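# Load two pipette tip boxes onto the pipetting robot deck

## Task

Fetch both pipette tip boxes from the supply shelves and place them into the two free slots on the deck of the liquid-handling robot that stands on the shelved bench. Each box's lid must finish completely closed on it, and all the other labware already on the deck must finish properly seated in its slot. The task fails if a box is flipped upside down or if a box or a lid touches the floor. Moving the pedal bin or the stool is allowed. At the end, release the gripper and back away. The task also fails if the robot falls or is left leaning.

## Robot and tools

Robot: a Hello Robot Stretch 3 with a single arm. It has a two-wheel differential base (0.33 m long, 0.34 m wide) that cannot drive sideways, a mast with a lift, and a telescoping arm that reaches out to the robot's right. The arm carries a wrist (yaw, pitch, roll) and a gripper. To carry the gripper forward or back you drive the base. On-the-spot turns pivot about the point midway between the drive wheels, 0.05 m behind the front edge. With the arm retracted and the wrist folded, a turn sweeps a 0.28 m radius. An unfolded, level wrist reaches beyond that radius.

Frames: the base frame has its origin on the floor between the drive wheels, with x forward, y left and z up. hand_pose is reported in this frame, at the point where the closed fingertips meet. The odometry frame is the base frame where the scene began. Heading is positive to the left, in the range -3.142 to 3.142.

Cameras: head_camera and nav_camera sit on the head and move with head_pan_rad and head_tilt_rad. wrist_camera rides on the gripper. Every non-error result includes one image from each camera.

Tool execute_actions takes {"actions": [...]}, run in order. An empty list just reports the state. If any action is invalid or out of range, the whole call is rejected and nothing new runs. Each action has the form {"robot": command, "steps": n, "until": {...}}. steps runs from 1 to 450 at 30 per second. {"steps": n} on its own simply waits. A command can hold:
- "base": exactly one of {"translate_m": d}, a straight drive of d metres relative to where the base is when the command starts (forward positive, |d| at most 1), or {"rotate_rad": d}, a relative turn (left/counter-clockwise positive, |d| at most 3.2).
- "joints": absolute targets by name. Joints you leave out keep their goals. Ranges: lift_m 0 to 1.1 (arm height); arm_m 0 to 0.52 (extension); wrist_yaw_rad -1.345 to 4.42 (0 is along the arm, positive swings toward the front, 3.0 folds over the base); wrist_pitch_rad -1.57 to 0.451 (negative tips the fingertips down); wrist_roll_rad -2.911 to 2.911; gripper_m -0.089 to 0.179 (larger is wider; the real fingertip gap is about 0.007 less when nearly shut and 0.025 less when fully open); head_pan_rad -3.953 to 1.73 (-1.57 looks along the arm); head_tilt_rad -1.53 to 0.419 (negative looks down).
- "contact_limits": {"arm_m": effort %, 1 to 100}, which sets how hard the arm may push before it halts.
In place of a single command, "robot" can take a list of up to 8 commands (each may also be {"pause_s": s}, with s at most 15). Each one starts only after the previous one ends "done". {"robot": {"stop": true}} brakes everything and clears the queue. A new command takes over at once, replaces any older queue, and may overshoot if it is sent too late to brake.

"until" stops an action early. {"robot": {"status": "ended"}} waits until nothing reads moving and no queue is running. You can also compare fields such as "lift_m": [">", 0.3] or "arm_m_status": ["!=", "moving"]. "any" ends when the first motion ends.

Speed: the base is fast (0.30 m/s, 1.9 rad/s) only when lift_m < 0.30, arm_m < 0.03 and wrist_yaw_rad > 2.54. Otherwise it is held to 0.10 m/s and 0.63 rad/s.

Gripper: to grasp, command a width below the object's width. To let go, command at least 0.02 above the width where contact began. Neither the reading nor "done" proves you are holding anything, so check the cameras. Squeezing too hard makes the stall guard relax the grip.

Wrist safety: fold or unfold the wrist only with lift_m between 0.32 and 0.95, wrist_pitch_rad -0.4 and roll near 0. Once folded, the lift may go down to 0.25. If yaw is below -0.4, keep pitch at -0.5 or lower.

Result lines: base_status shows progress as travelled-of-goal. joint_goals and joint_status are given per joint. Status words are moving, done, off_target (resting away from its goal and possibly still pushing), contact_stop (the lift or arm hit something and is now slack), time_out, stopped, not_commanded and torque_fault (a wrist servo has shut off for 10 s and is limp). measured_speeds come from the encoders. refusals, queue (idle/running/done/dropped/stopped) and queue_left are also reported. Lines beginning "refused:", "dropped:" or "replaced:" explain what happened to commands, counting from 0. robot.on_its_own appears when the robot has changed a goal itself, when a joint is slack or off, when a motor is loaded at rest, or when base_tilt shows a lean. motor_effort is in % with a peak in brackets and is noisy. lidar_m gives 12 distances over 30° sectors (1st ahead, 4th left, 7th behind, 10th right) at a height of 0.17 m. wrist_depth_mm and head_depth_mm are 7x7 grids of median depths. base_odometry comes from the wheels, and slip counts as travel.

Tool zoom_image: {"camera": one of head_camera/nav_camera/wrist_camera, "region": [x0, y0, x1, y1]} in pixels of that camera's latest image, at most 504x504. It returns a closer view.

Tool finished_scene: {"scene": number} ends the scene for good and reports whether the task succeeded. Before calling it, wait until all motion has ended, since anything still moving gets braked.

Hazards: pushing against something rigid with the gripper more than about 0.45 m up can tip the robot, and a second push after a contact_stop is riskier still. Driving while holding or pressing on something fixed, or catching on furniture (especially when reversing), can also tip it. To recover, undo the last move in small steps, pull the gripper away, and if it is still tipped, lower lift_m to about 0.2. Avoid dropping, slamming or hard shoves, and set the boxes down gently upright. Loose objects may sometimes get nudged by outside forces.

Each tool is called after "Emit:" by a JSON object that holds its "op" and its "data", one argument or row to a line.

## Session

Emit:
{"op": "execute_actions", "data": {
  "actions": []
}}

Scene clock: 0.00 s.
robot.base_odometry: x=+0.000 y=+0.000 heading=+0.000 (m, m, rad; robot's odometry frame)
robot.turned_by_wheels: +0.000 (rad since the last result)
robot.turned_by_imu: +0.000 (rad since the last result)
robot.base_tilt: forward=-1.0 right=+2.0 (deg)
robot.lidar_m: 2.30 1.79 1.68 2.15 1.73 2.53 1.12 1.03 1.04 1.31 1.84 1.85
robot.head_depth_mm: 1982 2571 2626 2656 2649 2606 2040 / 1999 2800 2905 2957 2960 2802 2035 / 1989 2845 2953 2960 3031 2901 2058 / 2026 2605 2670 2652 2674 2651 2057 / 1999 2405 2444 2488 2489 2509 2029 / 1991 2250 2243 2246 2277 2278 2017 / 1970 2082 2083 2129 2130 2167 2024
robot.base_status: not_commanded
robot.joint_positions: lift_m=+0.576 arm_m=-0.003 wrist_yaw_rad=+3.100 wrist_pitch_rad=-0.382 wrist_roll_rad=+0.009 gripper_m=+0.037 head_pan_rad=+0.012 head_tilt_rad=+0.014
robot.joint_goals: lift_m=+0.576 arm_m=-0.003 wrist_yaw_rad=+3.100 wrist_pitch_rad=-0.382 wrist_roll_rad=+0.009 gripper_m=+0.037 head_pan_rad=+0.012 head_tilt_rad=+0.014
robot.joint_status: lift_m=not_commanded arm_m=not_commanded wrist_yaw_rad=not_commanded wrist_pitch_rad=not_commanded wrist_roll_rad=not_commanded gripper_m=not_commanded head_pan_rad=not_commanded head_tilt_rad=not_commanded
robot.measured_speeds: translate_m=+0.000 rotate_rad=+0.000 lift_m=+0.000 arm_m=+0.000 wrist_yaw_rad=+0.000 wrist_pitch_rad=+0.000 wrist_roll_rad=+0.000 head_pan_rad=+0.000 head_tilt_rad=+0.000
robot: refusals=0 queue=idle queue_left=0
robot.motor_effort: left_wheel=+1 right_wheel=+0 lift_m=+37 arm_m=-1 wrist_yaw_rad=+0 wrist_pitch_rad=+4 wrist_roll_rad=+0 gripper_m=+0 head_pan_rad=+0 head_tilt_rad=+1 (%)
robot.hand_pose: x=-0.0118 y=+0.0863 z=+0.5965 quat_wxyz=(+0.149, +0.700, +0.119, +0.688) (m; robot's base frame)
robot.wrist_depth_mm: - - - - - - - / - - - - - - - / - - - - - - - / - - - - - - - / - - - - - - - / 874 857 902 894 - 842 858 / 758 763 726 750 761 737 750
pictures: head_camera (sideways: a quarter turn clockwise sets it upright), nav_camera (sideways: a quarter turn counterclockwise sets it upright), wrist_camera
Images, in order (width x height): head_camera 896x504, nav_camera 672x504, wrist_camera 644x364.

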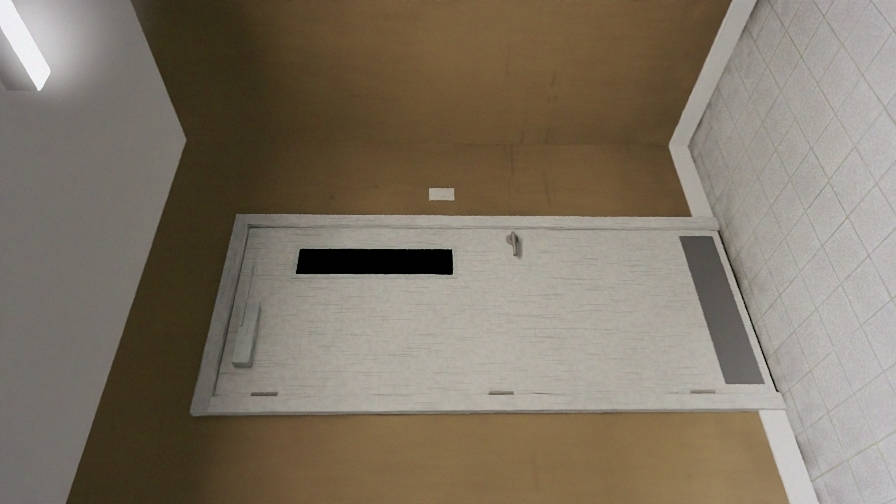

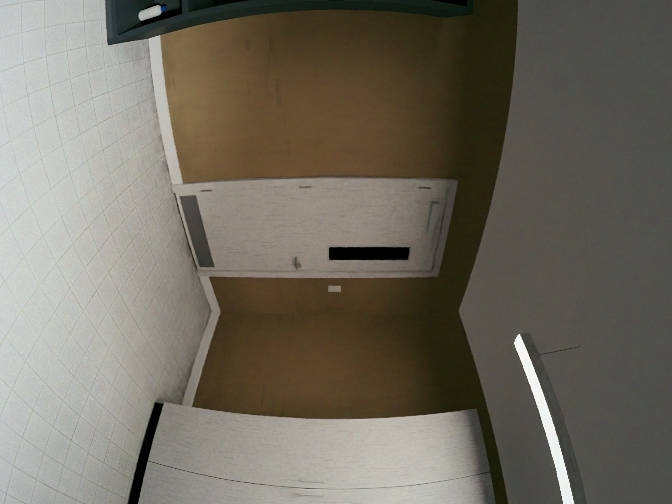

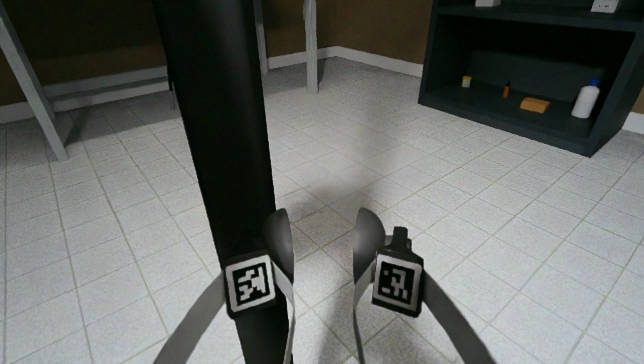

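Emit:
{"op": "execute_actions", "data": {
  "actions": [
    {"robot": {"joints": {"head_pan_rad": 1.1, "head_tilt_rad": -0.4}}, "steps": 200, "until": {"robot": {"status": "ended"}}}
  ]
}}

Scene clock: 3.23 s.
robot.base_odometry: x=+0.000 y=+0.000 heading=+0.000 (m, m, rad; robot's odometry frame)
robot.turned_by_wheels: +0.000 (rad since the last result)
robot.turned_by_imu: +0.000 (rad since the last result)
robot.base_tilt: forward=-1.0 right=+2.0 (deg)
robot.lidar_m: 2.30 1.78 1.68 2.15 1.73 2.53 1.11 1.03 1.04 1.31 1.83 1.86
robot.head_depth_mm: 1527 1810 1971 2198 2130 1627 1327 / 1801 1953 2075 2028 2025 1630 1333 / 1876 2021 2214 2412 2086 1626 1328 / 1935 2110 2303 2448 2124 1620 1329 / 1779 2004 2130 2305 2128 1627 1322 / 2208 2437 2685 2829 2116 1622 1325 / 2372 2579 2852 2977 2106 1624 1325
robot.base_status: not_commanded
robot.joint_positions: lift_m=+0.576 arm_m=-0.003 wrist_yaw_rad=+3.100 wrist_pitch_rad=-0.382 wrist_roll_rad=+0.009 gripper_m=+0.037 head_pan_rad=+1.093 head_tilt_rad=-0.394
robot.joint_goals: lift_m=+0.576 arm_m=-0.003 wrist_yaw_rad=+3.100 wrist_pitch_rad=-0.382 wrist_roll_rad=+0.009 gripper_m=+0.037 head_pan_rad=+1.100 head_tilt_rad=-0.400
robot.joint_status: lift_m=not_commanded arm_m=not_commanded wrist_yaw_rad=not_commanded wrist_pitch_rad=not_commanded wrist_roll_rad=not_commanded gripper_m=not_commanded head_pan_rad=done head_tilt_rad=done
robot.measured_speeds: translate_m=+0.000 rotate_rad=+0.000 lift_m=+0.000 arm_m=+0.000 wrist_yaw_rad=+0.000 wrist_pitch_rad=+0.000 wrist_roll_rad=+0.000 head_pan_rad=+0.000 head_tilt_rad=+0.000
robot: refusals=0 queue=done queue_left=0
robot.motor_effort: left_wheel=+1(1) right_wheel=+0(0) lift_m=+37(37) arm_m=-1(1) wrist_yaw_rad=+0(0) wrist_pitch_rad=+4(4) wrist_roll_rad=+0(0) gripper_m=+0(0) head_pan_rad=+2(29) head_tilt_rad=-1(23) (%)
robot.hand_pose: x=-0.0118 y=+0.0863 z=+0.5965 quat_wxyz=(+0.149, +0.700, +0.119, +0.688) (m; robot's base frame)
robot.wrist_depth_mm: - - - - - - - / - - - - - - - / - - - - - - - / - - - - - - - / - - - - - - - / 891 870 892 856 - 855 850 / 774 760 737 755 754 754 755
pictures: head_camera (sideways: a quarter turn clockwise sets it upright), nav_camera (sideways: a quarter turn counterclockwise sets it upright), wrist_camera
camera_calibration (this result's frames):
head_camera: T_world_to_cam=[[-0.174629, -0.378762, -0.90887, 1.20633], [-0.886615, 0.461976, -0.0221713, 0.0360688], [0.428274, 0.801946, -0.416491, 0.494926], [0, 0, 0, 1]] pos_world=[0.0306755, 0.0433465, 1.30333]
nav_camera: T_world_to_cam=[[0.201106, 0.343728, 0.917283, -1.1479], [0.884427, -0.466285, -0.0191736, 0.0685596], [0.421125, 0.815125, -0.397775, 0.469781], [0, 0, 0, 1]] pos_world=[-0.0276238, 0.0436029, 1.24113]
wrist_camera: T_world_to_cam=[[0.999008, -0.0404863, -0.0185218, 0.0298352], [-0.0367129, -0.513773, -0.85714, 0.590859], [0.0251864, 0.85697, -0.51475, 0.400001], [0, 0, 0, 1]] pos_world=[-0.018188, -0.038013, 0.712902]
Images, in order (width x height): head_camera 896x504, nav_camera 672x504, wrist_camera 644x364.

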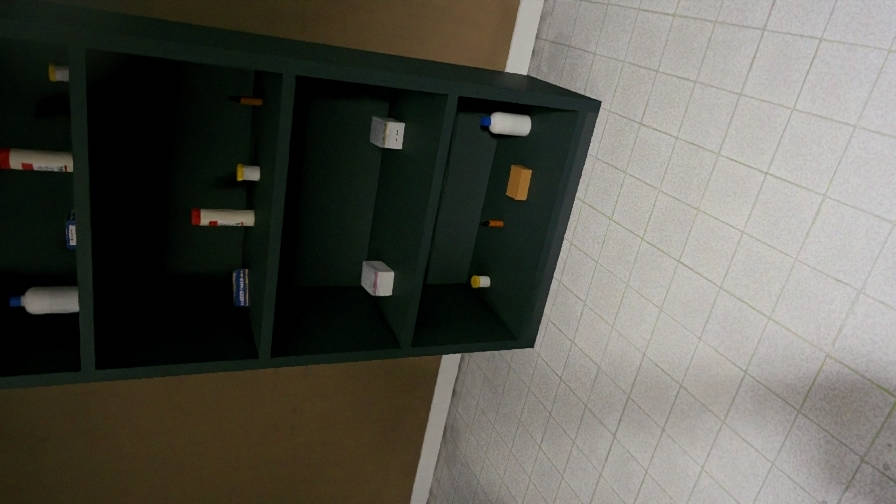

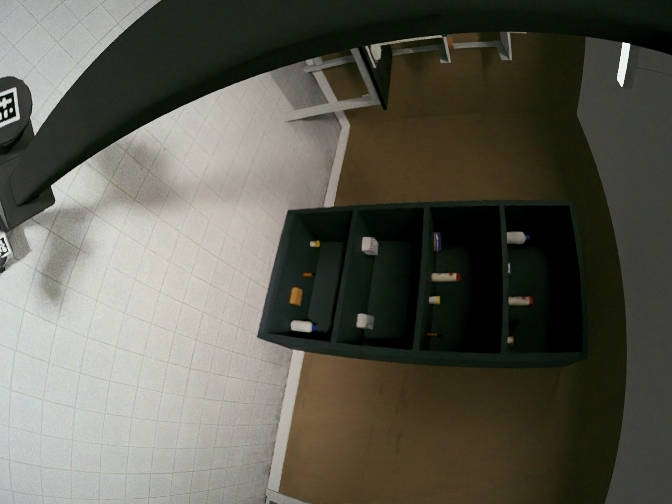

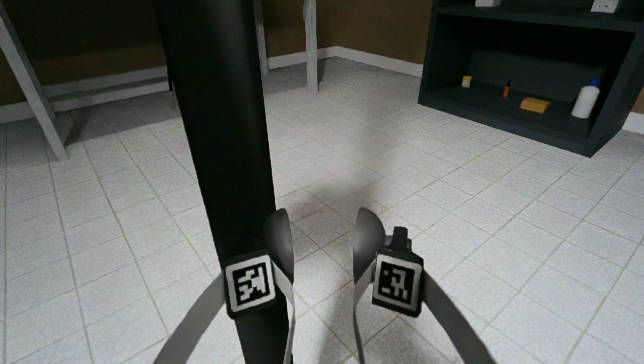

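Emit:
{"op": "zoom_image", "data": {
  "camera": "head_camera",
  "region": [280, 60, 620, 360]
}}

Region (280, 60, 620, 360) of head_camera's 896x504 image, scaled by 1.482, with more detail than that image has; it fills the top 445 rows of this view, and the rest is white.

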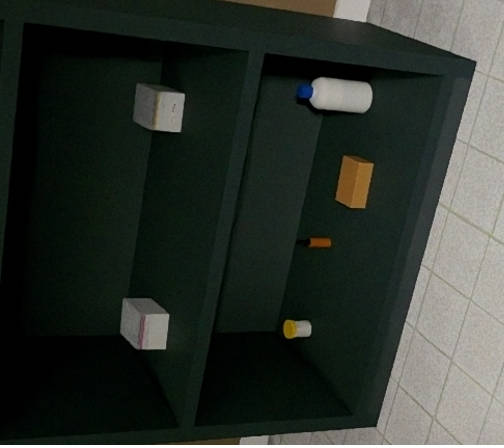

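Emit:
{"op": "execute_actions", "data": {
  "actions": [
    {"robot": {"base": {"rotate_rad": 1.0}, "joints": {"head_pan_rad": 1.0, "head_tilt_rad": -0.3, "lift_m": 0.27}}, "steps": 300, "until": {"robot": {"status": "ended"}}}
  ]
}}

Scene clock: 20.23 s.
robot.base_odometry: x=+0.000 y=+0.000 heading=+1.000 (m, m, rad; robot's odometry frame)
robot.turned_by_wheels: +1.000 (rad since the last result)
robot.turned_by_imu: +1.006 (rad since the last result)
robot.base_tilt: forward=-1.0 right=+1.9 (deg)
robot.lidar_m: 1.68 2.14 1.74 2.51 1.14 1.03 1.04 1.26 1.84 1.85 2.36 2.15
robot.head_depth_mm: 2356 2539 2697 2977 2297 1774 1405 / 2261 2460 2637 2837 2392 1775 1406 / 2218 2355 2500 2146 2399 1794 1407 / 2169 2244 2501 2325 2405 1782 1413 / 2142 2244 1984 2618 2411 1776 1405 / 2091 2247 2367 1994 2314 1772 1413 / 2064 2187 2350 2513 2386 1769 1406
robot.base_status: done (rotate_rad +0.9998 of +1.0000)
robot.joint_positions: lift_m=+0.270 arm_m=-0.003 wrist_yaw_rad=+3.100 wrist_pitch_rad=-0.382 wrist_roll_rad=+0.009 gripper_m=+0.037 head_pan_rad=+1.007 head_tilt_rad=-0.309
robot.joint_goals: lift_m=+0.270 arm_m=-0.003 wrist_yaw_rad=+3.100 wrist_pitch_rad=-0.382 wrist_roll_rad=+0.009 gripper_m=+0.037 head_pan_rad=+1.000 head_tilt_rad=-0.300
robot.joint_status: lift_m=done arm_m=not_commanded wrist_yaw_rad=not_commanded wrist_pitch_rad=not_commanded wrist_roll_rad=not_commanded gripper_m=not_commanded head_pan_rad=done head_tilt_rad=done
robot.measured_speeds: translate_m=+0.000 rotate_rad=+0.000 lift_m=+0.000 arm_m=+0.000 wrist_yaw_rad=+0.000 wrist_pitch_rad=+0.000 wrist_roll_rad=+0.000 head_pan_rad=+0.000 head_tilt_rad=+0.000
robot: refusals=0 queue=done queue_left=0
robot.motor_effort: left_wheel=-2(7) right_wheel=+4(8) lift_m=+31(38) arm_m=-1(1) wrist_yaw_rad=+0(1) wrist_pitch_rad=+4(4) wrist_roll_rad=+1(0) gripper_m=+0(0) head_pan_rad=-2(8) head_tilt_rad=+3(13) (%)
robot.hand_pose: x=-0.0118 y=+0.0862 z=+0.2910 quat_wxyz=(+0.150, +0.700, +0.119, +0.688) (m; robot's base frame)
robot.wrist_depth_mm: - - - - - - - / - - - - - - - / 951 - - 957 948 995 941 / 766 752 - 731 745 725 724 / 607 609 602 603 605 588 581 / 508 506 - 515 - 500 489 / 445 - - - 432 430 427
pictures: head_camera (sideways: a quarter turn clockwise sets it upright), nav_camera (sideways: a quarter turn counterclockwise sets it upright), wrist_camera
camera_calibration (this result's frames):
head_camera: T_world_to_cam=[[-0.164345, -0.29593, -0.940965, 1.24816], [-0.842855, 0.537696, -0.0218936, 0.0354427], [0.512432, 0.789499, -0.337794, 0.392], [0, 0, 0, 1]] pos_world=[0.0341287, 0.0408265, 1.30766]
nav_camera: T_world_to_cam=[[0.187384, 0.258214, 0.947741, -1.18757], [0.84219, -0.53882, -0.0197125, 0.0695208], [0.505571, 0.801872, -0.318432, 0.36601], [0, 0, 0, 1]] pos_world=[-0.0210618, 0.0506139, 1.24343]
wrist_camera: T_world_to_cam=[[0.999008, -0.0404976, -0.0185223, 0.0241783], [-0.0367338, -0.514268, -0.856842, 0.328952], [0.0251746, 0.856673, -0.515246, 0.242996], [0, 0, 0, 1]] pos_world=[-0.018188, -0.038019, 0.407511]
Images, in order (width x height): head_camera 896x504, nav_camera 672x504, wrist_camera 644x364.

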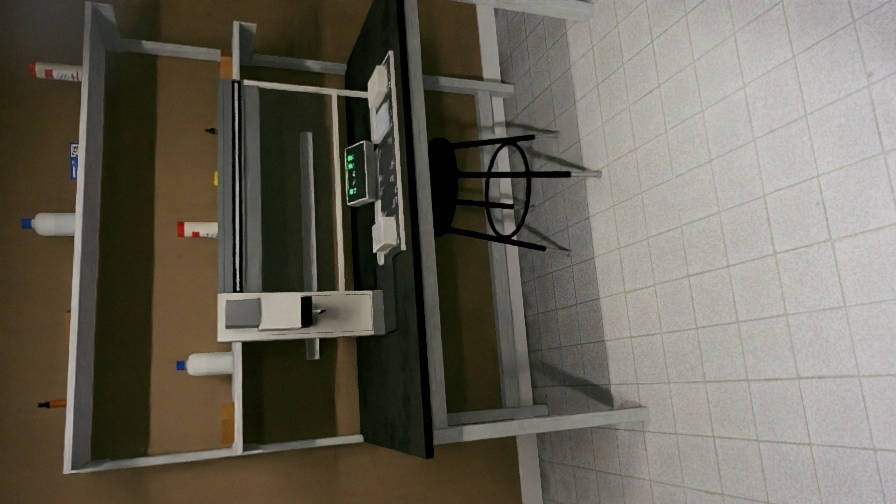

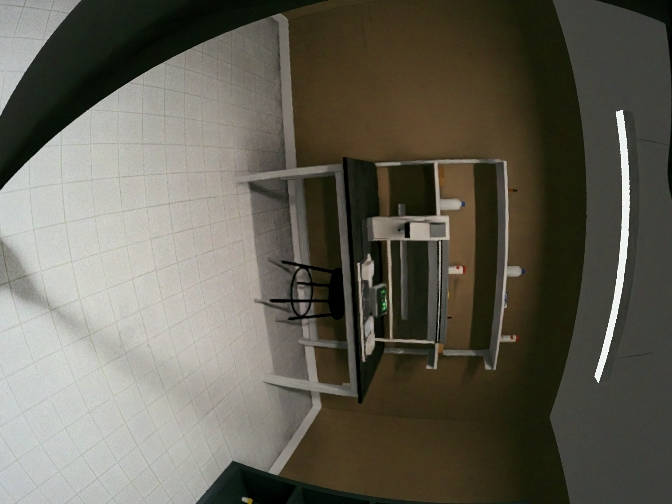

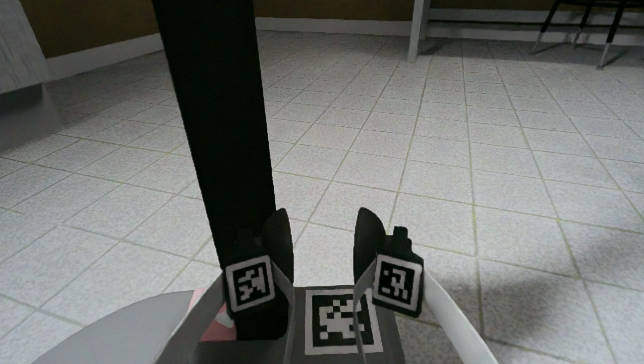

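Emit:
{"op": "zoom_image", "data": {
  "camera": "head_camera",
  "region": [300, 30, 460, 350]
}}

Region (300, 30, 460, 350) of head_camera's 896x504 image, scaled by 1.575, with more detail than that image has.

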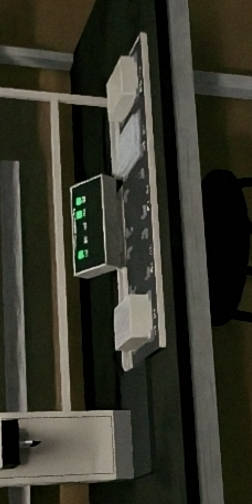

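Emit:
{"op": "execute_actions", "data": {
  "actions": [
    {"robot": [{"base": {"rotate_rad": 0.02}}, {"base": {"translate_m": 1.0}}, {"base": {"translate_m": 0.383}}, {"base": {"rotate_rad": 1.222}, "joints": {"head_pan_rad": 0.3, "head_tilt_rad": -0.35}}, {"joints": {"lift_m": 0.6, "wrist_pitch_rad": -0.4, "wrist_roll_rad": 0}}], "steps": 450, "until": {"robot": {"status": "ended"}}}
  ]
}}

Scene clock: 69.77 s.
robot.base_odometry: x=+0.724 y=+1.178 heading=+2.242 (m, m, rad; robot's odometry frame)
robot.turned_by_wheels: +1.242 (rad since the last result)
robot.turned_by_imu: +1.253 (rad since the last result)
robot.base_tilt: forward=-1.0 right=+1.9 (deg)
robot.lidar_m: 1.21 1.85 1.86 2.32 2.43 2.42 2.38 1.18 0.44 0.62 0.70 0.71
robot.head_depth_mm: 1614 1707 1823 1609 2088 1710 1368 / 1670 1782 1928 1379 2186 1654 1369 / 1734 1787 1944 1387 2186 1721 1364 / 1777 1713 2011 1465 2167 1708 1364 / 1850 1709 2105 1559 2172 1709 1372 / 1924 1896 2103 1567 2271 1708 1375 / 1959 2049 1782 1705 2279 1714 1374
robot.base_status: done (rotate_rad +1.2219 of +1.2220)
robot.joint_positions: lift_m=+0.600 arm_m=-0.003 wrist_yaw_rad=+3.100 wrist_pitch_rad=-0.412 wrist_roll_rad=+0.006 gripper_m=+0.037 head_pan_rad=+0.307 head_tilt_rad=-0.346
robot.joint_goals: lift_m=+0.600 arm_m=-0.003 wrist_yaw_rad=+3.100 wrist_pitch_rad=-0.400 wrist_roll_rad=+0.000 gripper_m=+0.037 head_pan_rad=+0.300 head_tilt_rad=-0.350
robot.joint_status: lift_m=done arm_m=not_commanded wrist_yaw_rad=not_commanded wrist_pitch_rad=done wrist_roll_rad=done gripper_m=not_commanded head_pan_rad=done head_tilt_rad=done
robot.measured_speeds: translate_m=+0.000 rotate_rad=+0.000 lift_m=+0.000 arm_m=+0.000 wrist_yaw_rad=+0.000 wrist_pitch_rad=+0.000 wrist_roll_rad=+0.000 head_pan_rad=+0.000 head_tilt_rad=+0.000
robot: refusals=0 queue=done queue_left=0
robot.motor_effort: left_wheel=-2(9) right_wheel=+3(15) lift_m=+43(46) arm_m=-1(1) wrist_yaw_rad=-1(0) wrist_pitch_rad=+4(4) wrist_roll_rad=-3(3) gripper_m=-1(0) head_pan_rad=-2(29) head_tilt_rad=-1(6) (%)
robot.hand_pose: x=-0.0119 y=+0.0825 z=+0.6137 quat_wxyz=(+0.160, +0.697, +0.130, +0.687) (m; robot's base frame)
robot.wrist_depth_mm: - - - - - - - / - - - - - - - / - - - - - - - / - - - - - - - / - - - - - - - / 894 886 885 889 - 883 863 / 747 782 746 771 759 766 743
pictures: head_camera (sideways: a quarter turn clockwise sets it upright), nav_camera (sideways: a quarter turn counterclockwise sets it upright), wrist_camera
camera_calibration (this result's frames):
head_camera: T_world_to_cam=[[-0.348863, -0.130773, -0.928005, 1.23236], [-0.299003, 0.953998, -0.0220323, 0.0323048], [0.888196, 0.26979, -0.371916, 0.434113], [0, 0, 0, 1]] pos_world=[0.0540075, 0.0132218, 1.30581]
nav_camera: T_world_to_cam=[[0.342433, 0.087163, 0.93549, -1.17252], [0.296325, -0.954888, -0.0194984, 0.072571], [0.891589, 0.283886, -0.352814, 0.408401], [0, 0, 0, 1]] pos_world=[0.0158806, 0.0555586, 1.24239]
wrist_camera: T_world_to_cam=[[0.999078, -0.0399026, -0.0158489, 0.0284642], [-0.0349075, -0.539997, -0.840943, 0.595947], [0.0249975, 0.84072, -0.540892, 0.429466], [0, 0, 0, 1]] pos_world=[-0.0183705, -0.0381153, 0.733903]
Images, in order (width x height): head_camera 896x504, nav_camera 672x504, wrist_camera 644x364.

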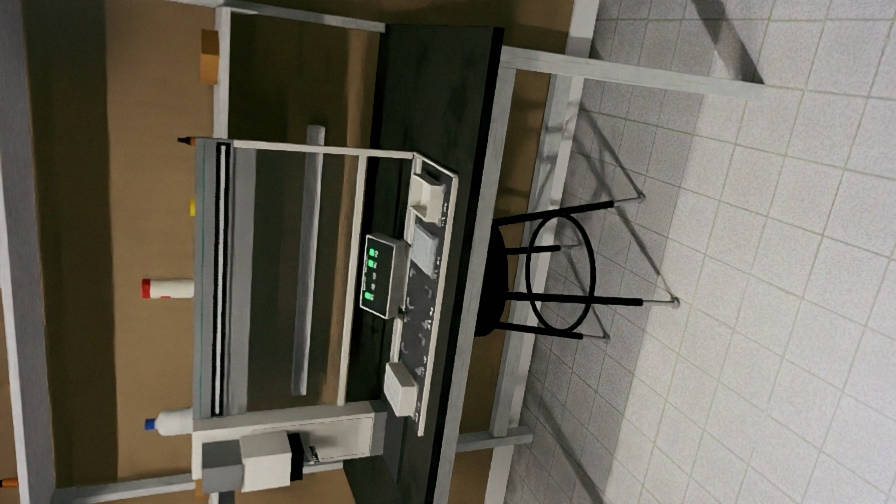

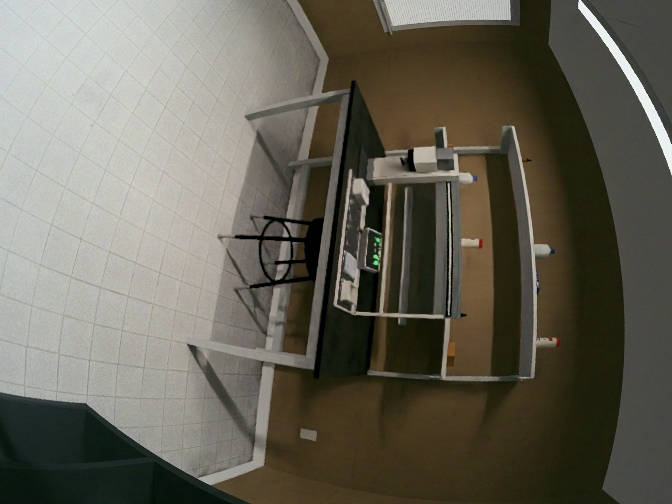

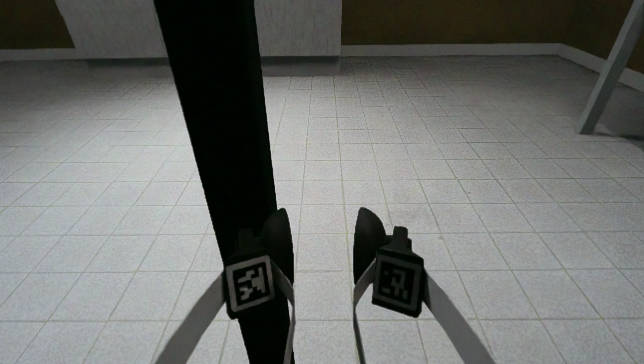

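Emit:
{"op": "zoom_image", "data": {
  "camera": "head_camera",
  "region": [340, 140, 500, 450]
}}

Emit:
{"op": "execute_actions", "data": {
  "actions": [
    {"robot": {"joints": {"head_pan_rad": -1.45, "head_tilt_rad": -0.75}}, "steps": 200, "until": {"robot": {"status": "ended"}}}
  ]
}}

Region (340, 140, 500, 450) of head_camera's 896x504 image, scaled by 1.626, with more detail than that image has; it fills the left 260 columns of this view, and the rest is white.

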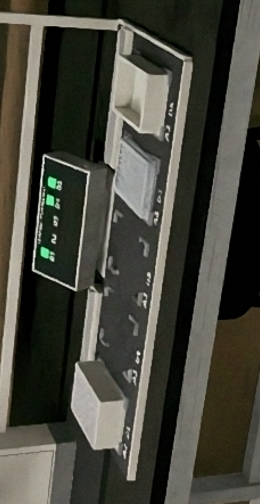

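Scene clock: 74.43 s.
robot.base_odometry: x=+0.724 y=+1.178 heading=+2.242 (m, m, rad; robot's odometry frame)
robot.turned_by_wheels: +0.000 (rad since the last result)
robot.turned_by_imu: +0.001 (rad since the last result)
robot.base_tilt: forward=-1.1 right=+1.8 (deg)
robot.lidar_m: 1.21 1.85 1.86 2.32 2.43 2.42 2.39 1.18 0.44 0.62 0.70 0.71
robot.head_depth_mm: 660 623 512 449 856 781 1080 / 671 684 514 449 878 798 1104 / 679 684 514 453 878 799 1122 / 691 625 513 972 874 1146 - / 701 684 513 972 875 1164 1120 / 685 626 512 999 881 1163 1131 / 572 654 514 938 882 1193 1135
robot.base_status: done (rotate_rad +1.2219 of +1.2220)
robot.joint_positions: lift_m=+0.600 arm_m=-0.003 wrist_yaw_rad=+3.100 wrist_pitch_rad=-0.412 wrist_roll_rad=+0.006 gripper_m=+0.037 head_pan_rad=-1.443 head_tilt_rad=-0.740
robot.joint_goals: lift_m=+0.600 arm_m=-0.003 wrist_yaw_rad=+3.100 wrist_pitch_rad=-0.400 wrist_roll_rad=+0.000 gripper_m=+0.037 head_pan_rad=-1.450 head_tilt_rad=-0.750
robot.joint_status: lift_m=done arm_m=not_commanded wrist_yaw_rad=not_commanded wrist_pitch_rad=done wrist_roll_rad=done gripper_m=not_commanded head_pan_rad=done head_tilt_rad=done
robot.measured_speeds: translate_m=+0.000 rotate_rad=+0.000 lift_m=+0.000 arm_m=+0.000 wrist_yaw_rad=+0.000 wrist_pitch_rad=+0.000 wrist_roll_rad=+0.000 head_pan_rad=+0.000 head_tilt_rad=+0.000
robot: refusals=0 queue=done queue_left=0
robot.motor_effort: left_wheel=-2(2) right_wheel=+3(5) lift_m=+43(43) arm_m=-1(1) wrist_yaw_rad=+0(1) wrist_pitch_rad=+4(4) wrist_roll_rad=-3(3) gripper_m=+0(0) head_pan_rad=-2(27) head_tilt_rad=-2(21) (%)
robot.hand_pose: x=-0.0119 y=+0.0825 z=+0.6137 quat_wxyz=(+0.160, +0.697, +0.130, +0.687) (m; robot's base frame)
robot.wrist_depth_mm: - - - - - - - / - - - - - - - / - - - - - - - / - - - - - - - / - - - - - - - / 899 897 922 867 - 862 863 / 751 770 739 745 766 754 769
pictures: head_camera (sideways: a quarter turn clockwise sets it upright), nav_camera (sideways: a quarter turn counterclockwise sets it upright), wrist_camera
camera_calibration (this result's frames):
head_camera: T_world_to_cam=[[-0.108412, 0.691851, -0.713855, 0.951672], [0.990888, 0.132935, -0.021648, 0.0239247], [0.0799189, -0.709698, -0.699959, 0.865841], [0, 0, 0, 1]] pos_world=[0.0102691, -0.0471101, 1.28593]
nav_camera: T_world_to_cam=[[0.0672014, -0.682078, 0.728185, -0.900524], [-0.993297, -0.114531, -0.0156115, 0.0753683], [0.0940481, -0.722255, -0.685203, 0.84573], [0, 0, 0, 1]] pos_world=[0.0558404, 0.00523676, 1.23642]
wrist_camera: T_world_to_cam=[[0.999078, -0.0399026, -0.0158488, 0.0284642], [-0.0349074, -0.539997, -0.840943, 0.595947], [0.0249975, 0.84072, -0.540892, 0.429466], [0, 0, 0, 1]] pos_world=[-0.0183705, -0.0381153, 0.733903]
Images, in order (width x height): head_camera 896x504, nav_camera 672x504, wrist_camera 644x364.

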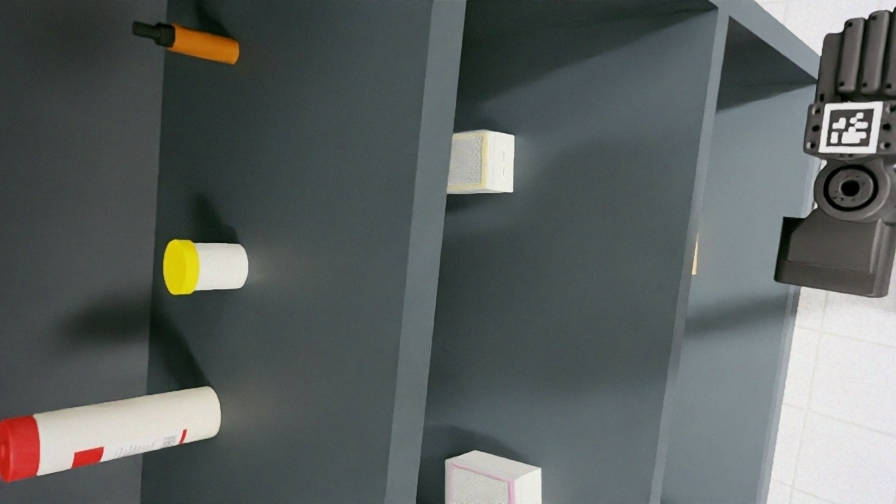

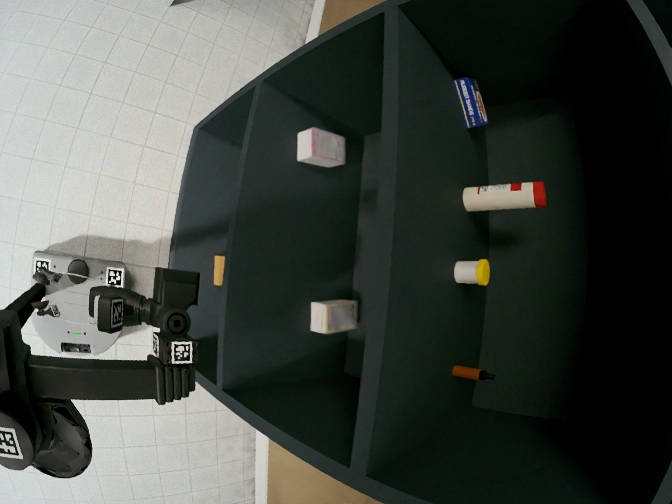

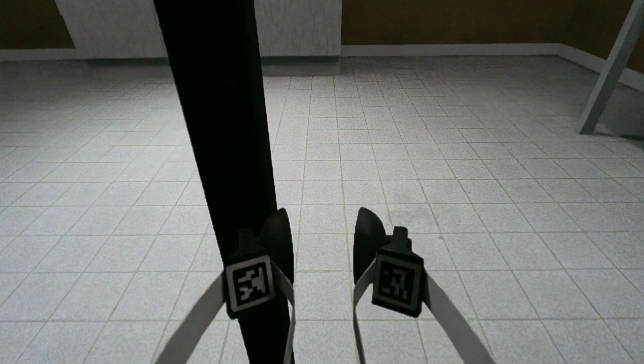

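Emit:
{"op": "execute_actions", "data": {
  "actions": [
    {"robot": [{"joints": {"lift_m": 0.7}}, {"joints": {"wrist_yaw_rad": 0.0, "gripper_m": 0.15}}, {"joints": {"wrist_pitch_rad": 0.0}}], "steps": 450, "until": {"robot": {"status": "ended"}}}
  ]
}}

Scene clock: 91.43 s.
robot.base_odometry: x=+0.724 y=+1.178 heading=+2.242 (m, m, rad; robot's odometry frame)
robot.turned_by_wheels: +0.000 (rad since the last result)
robot.turned_by_imu: +0.001 (rad since the last result)
robot.base_tilt: forward=-1.1 right=+1.9 (deg)
robot.lidar_m: 1.21 1.85 1.87 2.32 2.44 2.41 2.39 1.18 0.44 0.62 0.70 0.71
robot.head_depth_mm: 661 625 512 447 859 784 - / 671 684 512 448 867 801 - / 680 682 512 454 879 - - / 690 625 513 975 875 1148 1111 / 700 684 513 972 883 1166 1125 / 682 626 512 997 876 1164 1127 / 571 653 513 938 880 1190 1129
robot.base_status: done (rotate_rad +1.2219 of +1.2220)
robot.joint_positions: lift_m=+0.700 arm_m=-0.003 wrist_yaw_rad=+0.002 wrist_pitch_rad=-0.025 wrist_roll_rad=+0.004 gripper_m=+0.150 head_pan_rad=-1.443 head_tilt_rad=-0.740
robot.joint_goals: lift_m=+0.700 arm_m=-0.003 wrist_yaw_rad=+0.000 wrist_pitch_rad=+0.000 wrist_roll_rad=+0.000 gripper_m=+0.150 head_pan_rad=-1.450 head_tilt_rad=-0.750
robot.joint_status: lift_m=done arm_m=not_commanded wrist_yaw_rad=done wrist_pitch_rad=done wrist_roll_rad=done gripper_m=done head_pan_rad=done head_tilt_rad=done
robot.measured_speeds: translate_m=+0.000 rotate_rad=+0.000 lift_m=+0.000 arm_m=+0.000 wrist_yaw_rad=+0.000 wrist_pitch_rad=+0.000 wrist_roll_rad=+0.000 head_pan_rad=+0.000 head_tilt_rad=+0.000
robot: refusals=0 queue=done queue_left=0
robot.motor_effort: left_wheel=-2(2) right_wheel=+4(4) lift_m=+43(45) arm_m=-1(1) wrist_yaw_rad=-2(2) wrist_pitch_rad=+8(8) wrist_roll_rad=-2(3) gripper_m=+0(91) head_pan_rad=-2(2) head_tilt_rad=-3(4) (%)
robot.hand_pose: x=-0.0210 y=-0.3980 z=+0.8079 quat_wxyz=(+0.706, +0.010, -0.708, -0.009) (m; robot's base frame)
robot.wrist_depth_mm: 338 340 342 347 356 357 277 / 558 558 545 550 537 431 279 / 591 575 571 561 566 422 277 / 597 593 583 584 571 433 277 / 614 607 615 608 611 394 279 / 635 - 617 589 610 - 262 / 468 504 505 456 498 429 264
pictures: head_camera (sideways: a quarter turn clockwise sets it upright), nav_camera (sideways: a quarter turn counterclockwise sets it upright), wrist_camera
camera_calibration (this result's frames):
head_camera: T_world_to_cam=[[-0.10834, 0.691862, -0.713855, 0.951671], [0.990902, 0.132831, -0.021648, 0.0239246], [0.0798447, -0.709706, -0.699959, 0.865842], [0, 0, 0, 1]] pos_world=[0.0102642, -0.0471105, 1.28593]
nav_camera: T_world_to_cam=[[0.0671301, -0.682085, 0.728185, -0.900524], [-0.993309, -0.114427, -0.0156115, 0.0753684], [0.0939725, -0.722265, -0.685203, 0.84573], [0, 0, 0, 1]] pos_world=[0.055841, 0.00523157, 1.23642]
wrist_camera: T_world_to_cam=[[-0.99988, -0.00954847, -0.012209, -0.011385], [0.0102484, 0.183646, -0.982939, 0.903115], [0.0116277, -0.982946, -0.183526, -0.0760494], [0, 0, 0, 1]] pos_world=[-0.0197548, -0.240714, 0.873611]
Images, in order (width x height): head_camera 896x504, nav_camera 672x504, wrist_camera 644x364.

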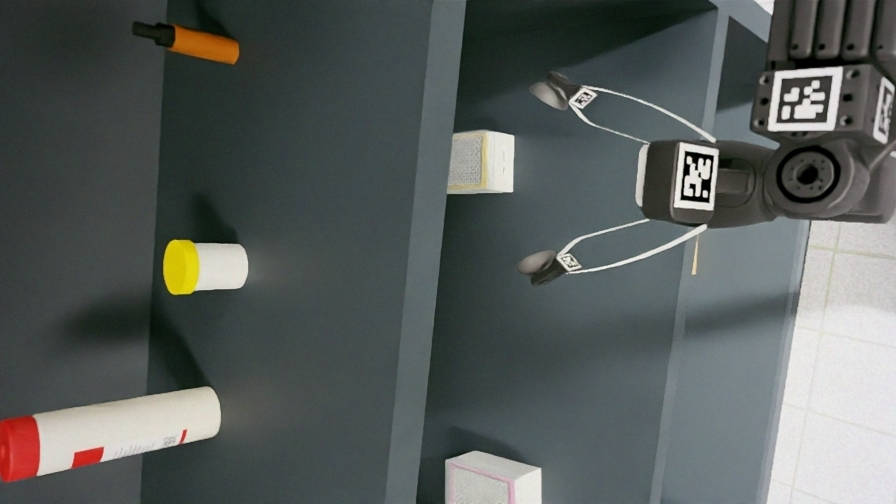

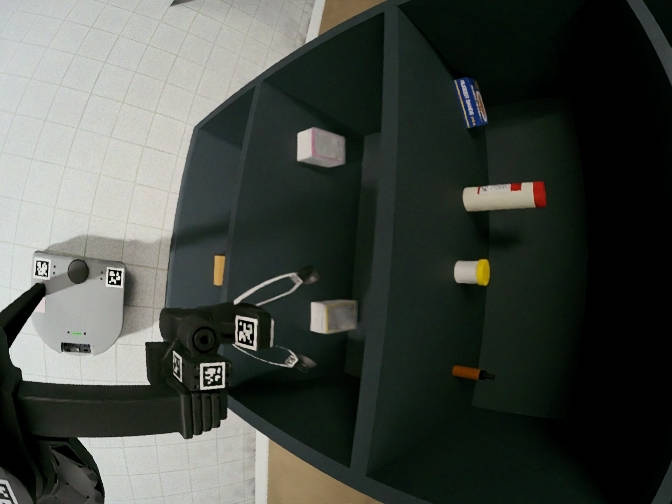

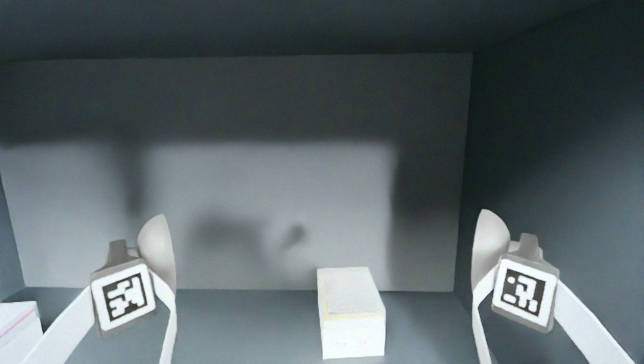

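Emit:
{"op": "execute_actions", "data": {
  "actions": [
    {"robot": {"base": {"translate_m": -0.042}, "joints": {"lift_m": 0.52, "arm_m": 0.12, "wrist_pitch_rad": 0.02}}, "steps": 450, "until": {"robot": {"status": "ended"}}}
  ]
}}

Scene clock: 97.03 s.
robot.base_odometry: x=+0.750 y=+1.145 heading=+2.242 (m, m, rad; robot's odometry frame)
robot.turned_by_wheels: +0.000 (rad since the last result)
robot.turned_by_imu: +0.001 (rad since the last result)
robot.base_tilt: forward=-1.2 right=+1.9 (deg)
robot.lidar_m: 1.25 1.49 1.90 2.32 2.44 2.37 2.34 1.18 0.41 0.61 0.72 0.74
robot.head_depth_mm: 661 681 512 448 770 762 1131 / 670 626 513 448 875 783 - / 680 683 513 453 898 - 1109 / 690 685 512 969 880 1145 1108 / 702 600 512 965 875 1140 1118 / 711 681 513 997 879 1166 1131 / 563 622 513 990 879 1189 1137
robot.base_status: done (translate_m -0.0420 of -0.0420)
robot.joint_positions: lift_m=+0.520 arm_m=+0.120 wrist_yaw_rad=+0.001 wrist_pitch_rad=-0.004 wrist_roll_rad=+0.004 gripper_m=+0.150 head_pan_rad=-1.443 head_tilt_rad=-0.740
robot.joint_goals: lift_m=+0.520 arm_m=+0.120 wrist_yaw_rad=+0.000 wrist_pitch_rad=+0.020 wrist_roll_rad=+0.000 gripper_m=+0.150 head_pan_rad=-1.450 head_tilt_rad=-0.750
robot.joint_status: lift_m=done arm_m=done wrist_yaw_rad=done wrist_pitch_rad=done wrist_roll_rad=done gripper_m=done head_pan_rad=done head_tilt_rad=done
robot.measured_speeds: translate_m=+0.000 rotate_rad=+0.000 lift_m=+0.000 arm_m=+0.000 wrist_yaw_rad=+0.000 wrist_pitch_rad=+0.000 wrist_roll_rad=+0.000 head_pan_rad=+0.000 head_tilt_rad=+0.000
robot: refusals=0 queue=done queue_left=0
robot.motor_effort: left_wheel=-2(8) right_wheel=+4(5) lift_m=+31(43) arm_m=+5(5) wrist_yaw_rad=-1(1) wrist_pitch_rad=+7(8) wrist_roll_rad=-2(2) gripper_m=+0(0) head_pan_rad=-3(2) head_tilt_rad=-3(3) (%)
robot.hand_pose: x=-0.0213 y=-0.5208 z=+0.6337 quat_wxyz=(+0.706, +0.002, -0.708, -0.002) (m; robot's base frame)
robot.wrist_depth_mm: 432 434 420 423 416 349 226 / 449 438 437 430 427 350 227 / 455 459 448 446 441 351 228 / 475 472 462 463 456 351 227 / 471 472 467 300 456 324 228 / 325 - 322 301 318 - 217 / 250 248 247 246 245 242 217
pictures: head_camera (sideways: a quarter turn clockwise sets it upright), nav_camera (sideways: a quarter turn counterclockwise sets it upright), wrist_camera
camera_calibration (this result's frames):
head_camera: T_world_to_cam=[[-0.108229, 0.691917, -0.713819, 0.951624], [0.990924, 0.132667, -0.0216477, 0.0239241], [0.079722, -0.709684, -0.699995, 0.86589], [0, 0, 0, 1]] pos_world=[0.0102562, -0.0471104, 1.28592]
nav_camera: T_world_to_cam=[[0.0670213, -0.682133, 0.72815, -0.900477], [-0.993328, -0.114261, -0.0156108, 0.0753676], [0.0938478, -0.722246, -0.68524, 0.845779], [0, 0, 0, 1]] pos_world=[0.0558414, 0.0052266, 1.23642]
wrist_camera: T_world_to_cam=[[-0.999891, -0.00858614, -0.0120425, -0.0145993], [0.0104827, 0.162969, -0.986575, 0.746007], [0.0104334, -0.986594, -0.162862, -0.243735], [0, 0, 0, 1]] pos_world=[-0.0198749, -0.362169, 0.696122]
Images, in order (width x height): head_camera 896x504, nav_camera 672x504, wrist_camera 644x364.

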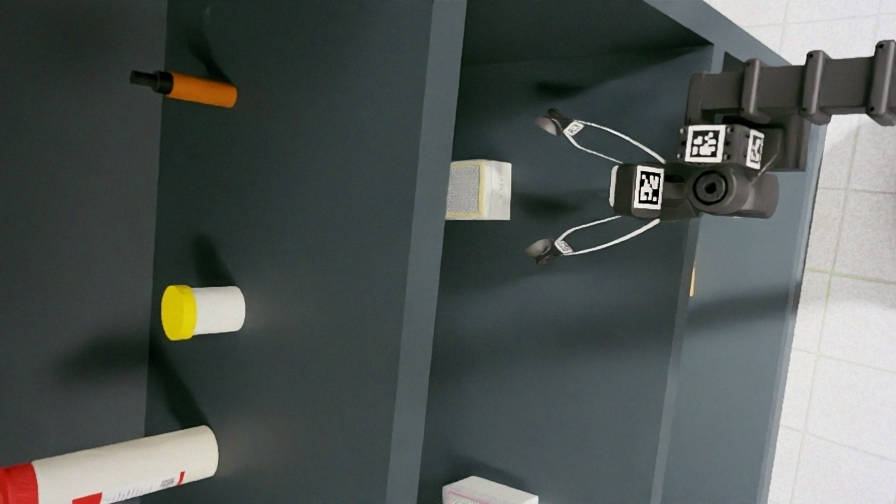

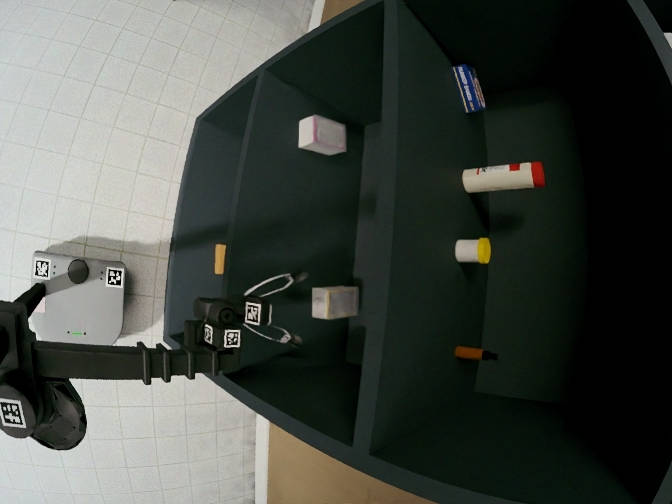

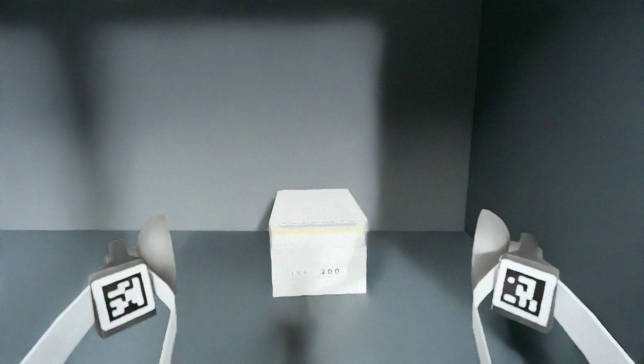

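Emit:
{"op": "zoom_image", "data": {
  "camera": "wrist_camera",
  "region": [220, 160, 420, 320]
}}

Region (220, 160, 420, 320) of wrist_camera's 644x364 image, scaled by 2.520; it fills the top 403 rows of this view, and the rest is white.

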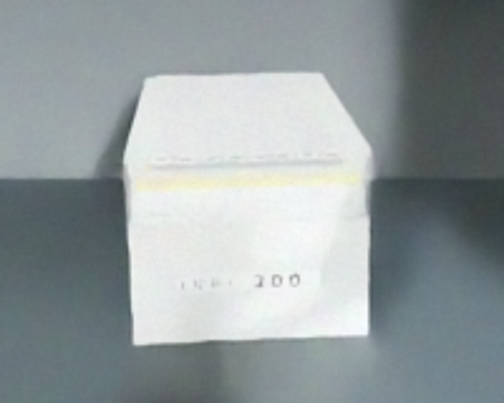

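Emit:
{"op": "execute_actions", "data": {
  "actions": [
    {"robot": {"joints": {"lift_m": 0.50, "arm_m": 0.2, "wrist_pitch_rad": -0.13, "wrist_yaw_rad": 0.06}}, "steps": 450, "until": {"robot": {"status": "ended"}}}
  ]
}}

Scene clock: 115.13 s.
robot.base_odometry: x=+0.750 y=+1.145 heading=+2.242 (m, m, rad; robot's odometry frame)
robot.turned_by_wheels: +0.000 (rad since the last result)
robot.turned_by_imu: +0.001 (rad since the last result)
robot.base_tilt: forward=-1.1 right=+1.9 (deg)
robot.lidar_m: 1.25 1.50 1.89 2.32 2.43 2.37 2.34 1.18 0.42 0.61 0.72 0.74
robot.head_depth_mm: 661 682 513 448 768 770 1130 / 672 624 513 448 876 - 1099 / 680 682 514 454 909 1168 1110 / 687 681 513 970 883 1141 1109 / 699 599 512 973 875 1147 1125 / 712 684 511 993 878 1164 1128 / 564 621 512 982 878 1191 1131
robot.base_status: done (translate_m -0.0420 of -0.0420)
robot.joint_positions: lift_m=+0.500 arm_m=+0.200 wrist_yaw_rad=+0.059 wrist_pitch_rad=-0.144 wrist_roll_rad=+0.004 gripper_m=+0.150 head_pan_rad=-1.443 head_tilt_rad=-0.740
robot.joint_goals: lift_m=+0.500 arm_m=+0.200 wrist_yaw_rad=+0.060 wrist_pitch_rad=-0.130 wrist_roll_rad=+0.000 gripper_m=+0.150 head_pan_rad=-1.450 head_tilt_rad=-0.750
robot.joint_status: lift_m=done arm_m=done wrist_yaw_rad=done wrist_pitch_rad=done wrist_roll_rad=done gripper_m=done head_pan_rad=done head_tilt_rad=done
robot.measured_speeds: translate_m=+0.000 rotate_rad=+0.000 lift_m=+0.000 arm_m=+0.000 wrist_yaw_rad=+0.000 wrist_pitch_rad=+0.000 wrist_roll_rad=+0.000 head_pan_rad=+0.000 head_tilt_rad=+0.000
robot: refusals=0 queue=done queue_left=0
robot.motor_effort: left_wheel=-2(2) right_wheel=+3(4) lift_m=+31(31) arm_m=+5(4) wrist_yaw_rad=+0(2) wrist_pitch_rad=+4(8) wrist_roll_rad=-2(2) gripper_m=+0(0) head_pan_rad=-2(3) head_tilt_rad=-3(3) (%)
robot.hand_pose: x=-0.0067 y=-0.5943 z=+0.5783 quat_wxyz=(+0.705, +0.072, -0.705, -0.030) (m; robot's base frame)
robot.wrist_depth_mm: 361 354 342 333 330 318 260 / 380 372 362 351 342 333 258 / 398 389 380 366 360 352 258 / 393 389 386 210 323 351 256 / 270 286 267 218 235 276 241 / 206 - 203 201 202 - 200 / - 165 165 164 163 163 161
pictures: head_camera (sideways: a quarter turn clockwise sets it upright), nav_camera (sideways: a quarter turn counterclockwise sets it upright), wrist_camera
camera_calibration (this result's frames):
head_camera: T_world_to_cam=[[-0.10823, 0.691919, -0.713817, 0.951621], [0.990924, 0.132667, -0.0216477, 0.0239241], [0.0797219, -0.709682, -0.699998, 0.865893], [0, 0, 0, 1]] pos_world=[0.0102562, -0.0471103, 1.28592]
nav_camera: T_world_to_cam=[[0.0670217, -0.682135, 0.728148, -0.900475], [-0.993328, -0.114261, -0.0156108, 0.0753676], [0.0938477, -0.722244, -0.685242, 0.845782], [0, 0, 0, 1]] pos_world=[0.0558414, 0.00522681, 1.23642]
wrist_camera: T_world_to_cam=[[-0.997786, -0.0652162, -0.0130397, -0.0343595], [-0.00705543, 0.298754, -0.954304, 0.7651], [0.0661317, -0.952099, -0.298553, -0.226141], [0, 0, 0, 1]] pos_world=[-0.0139302, -0.446127, 0.662175]
Images, in order (width x height): head_camera 896x504, nav_camera 672x504, wrist_camera 644x364.

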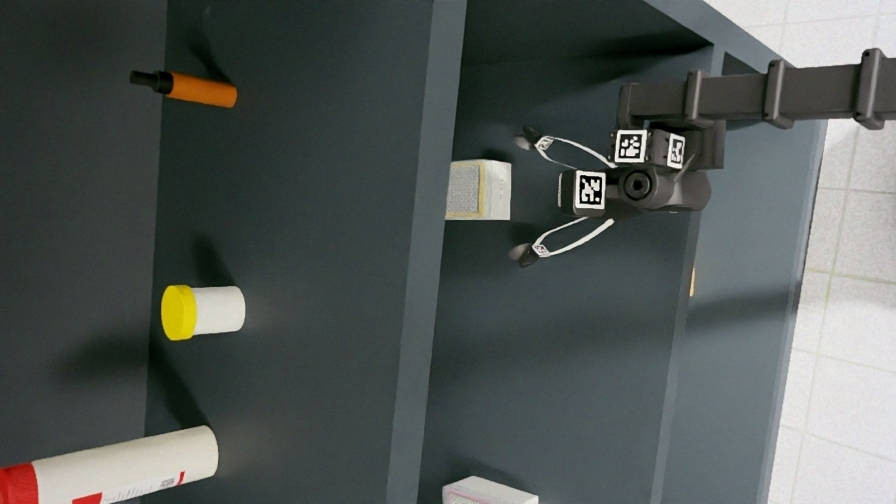

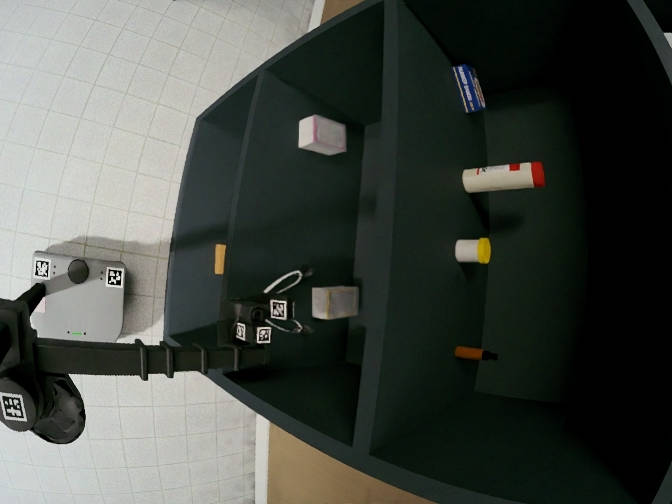

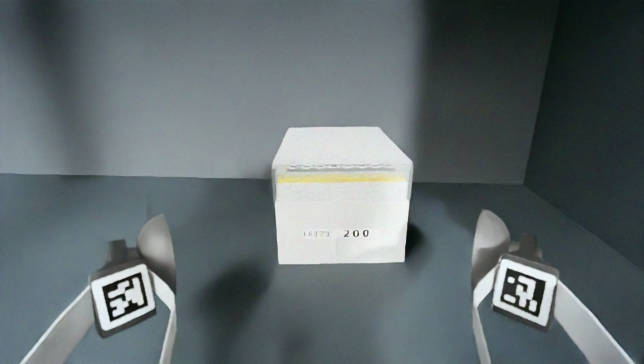

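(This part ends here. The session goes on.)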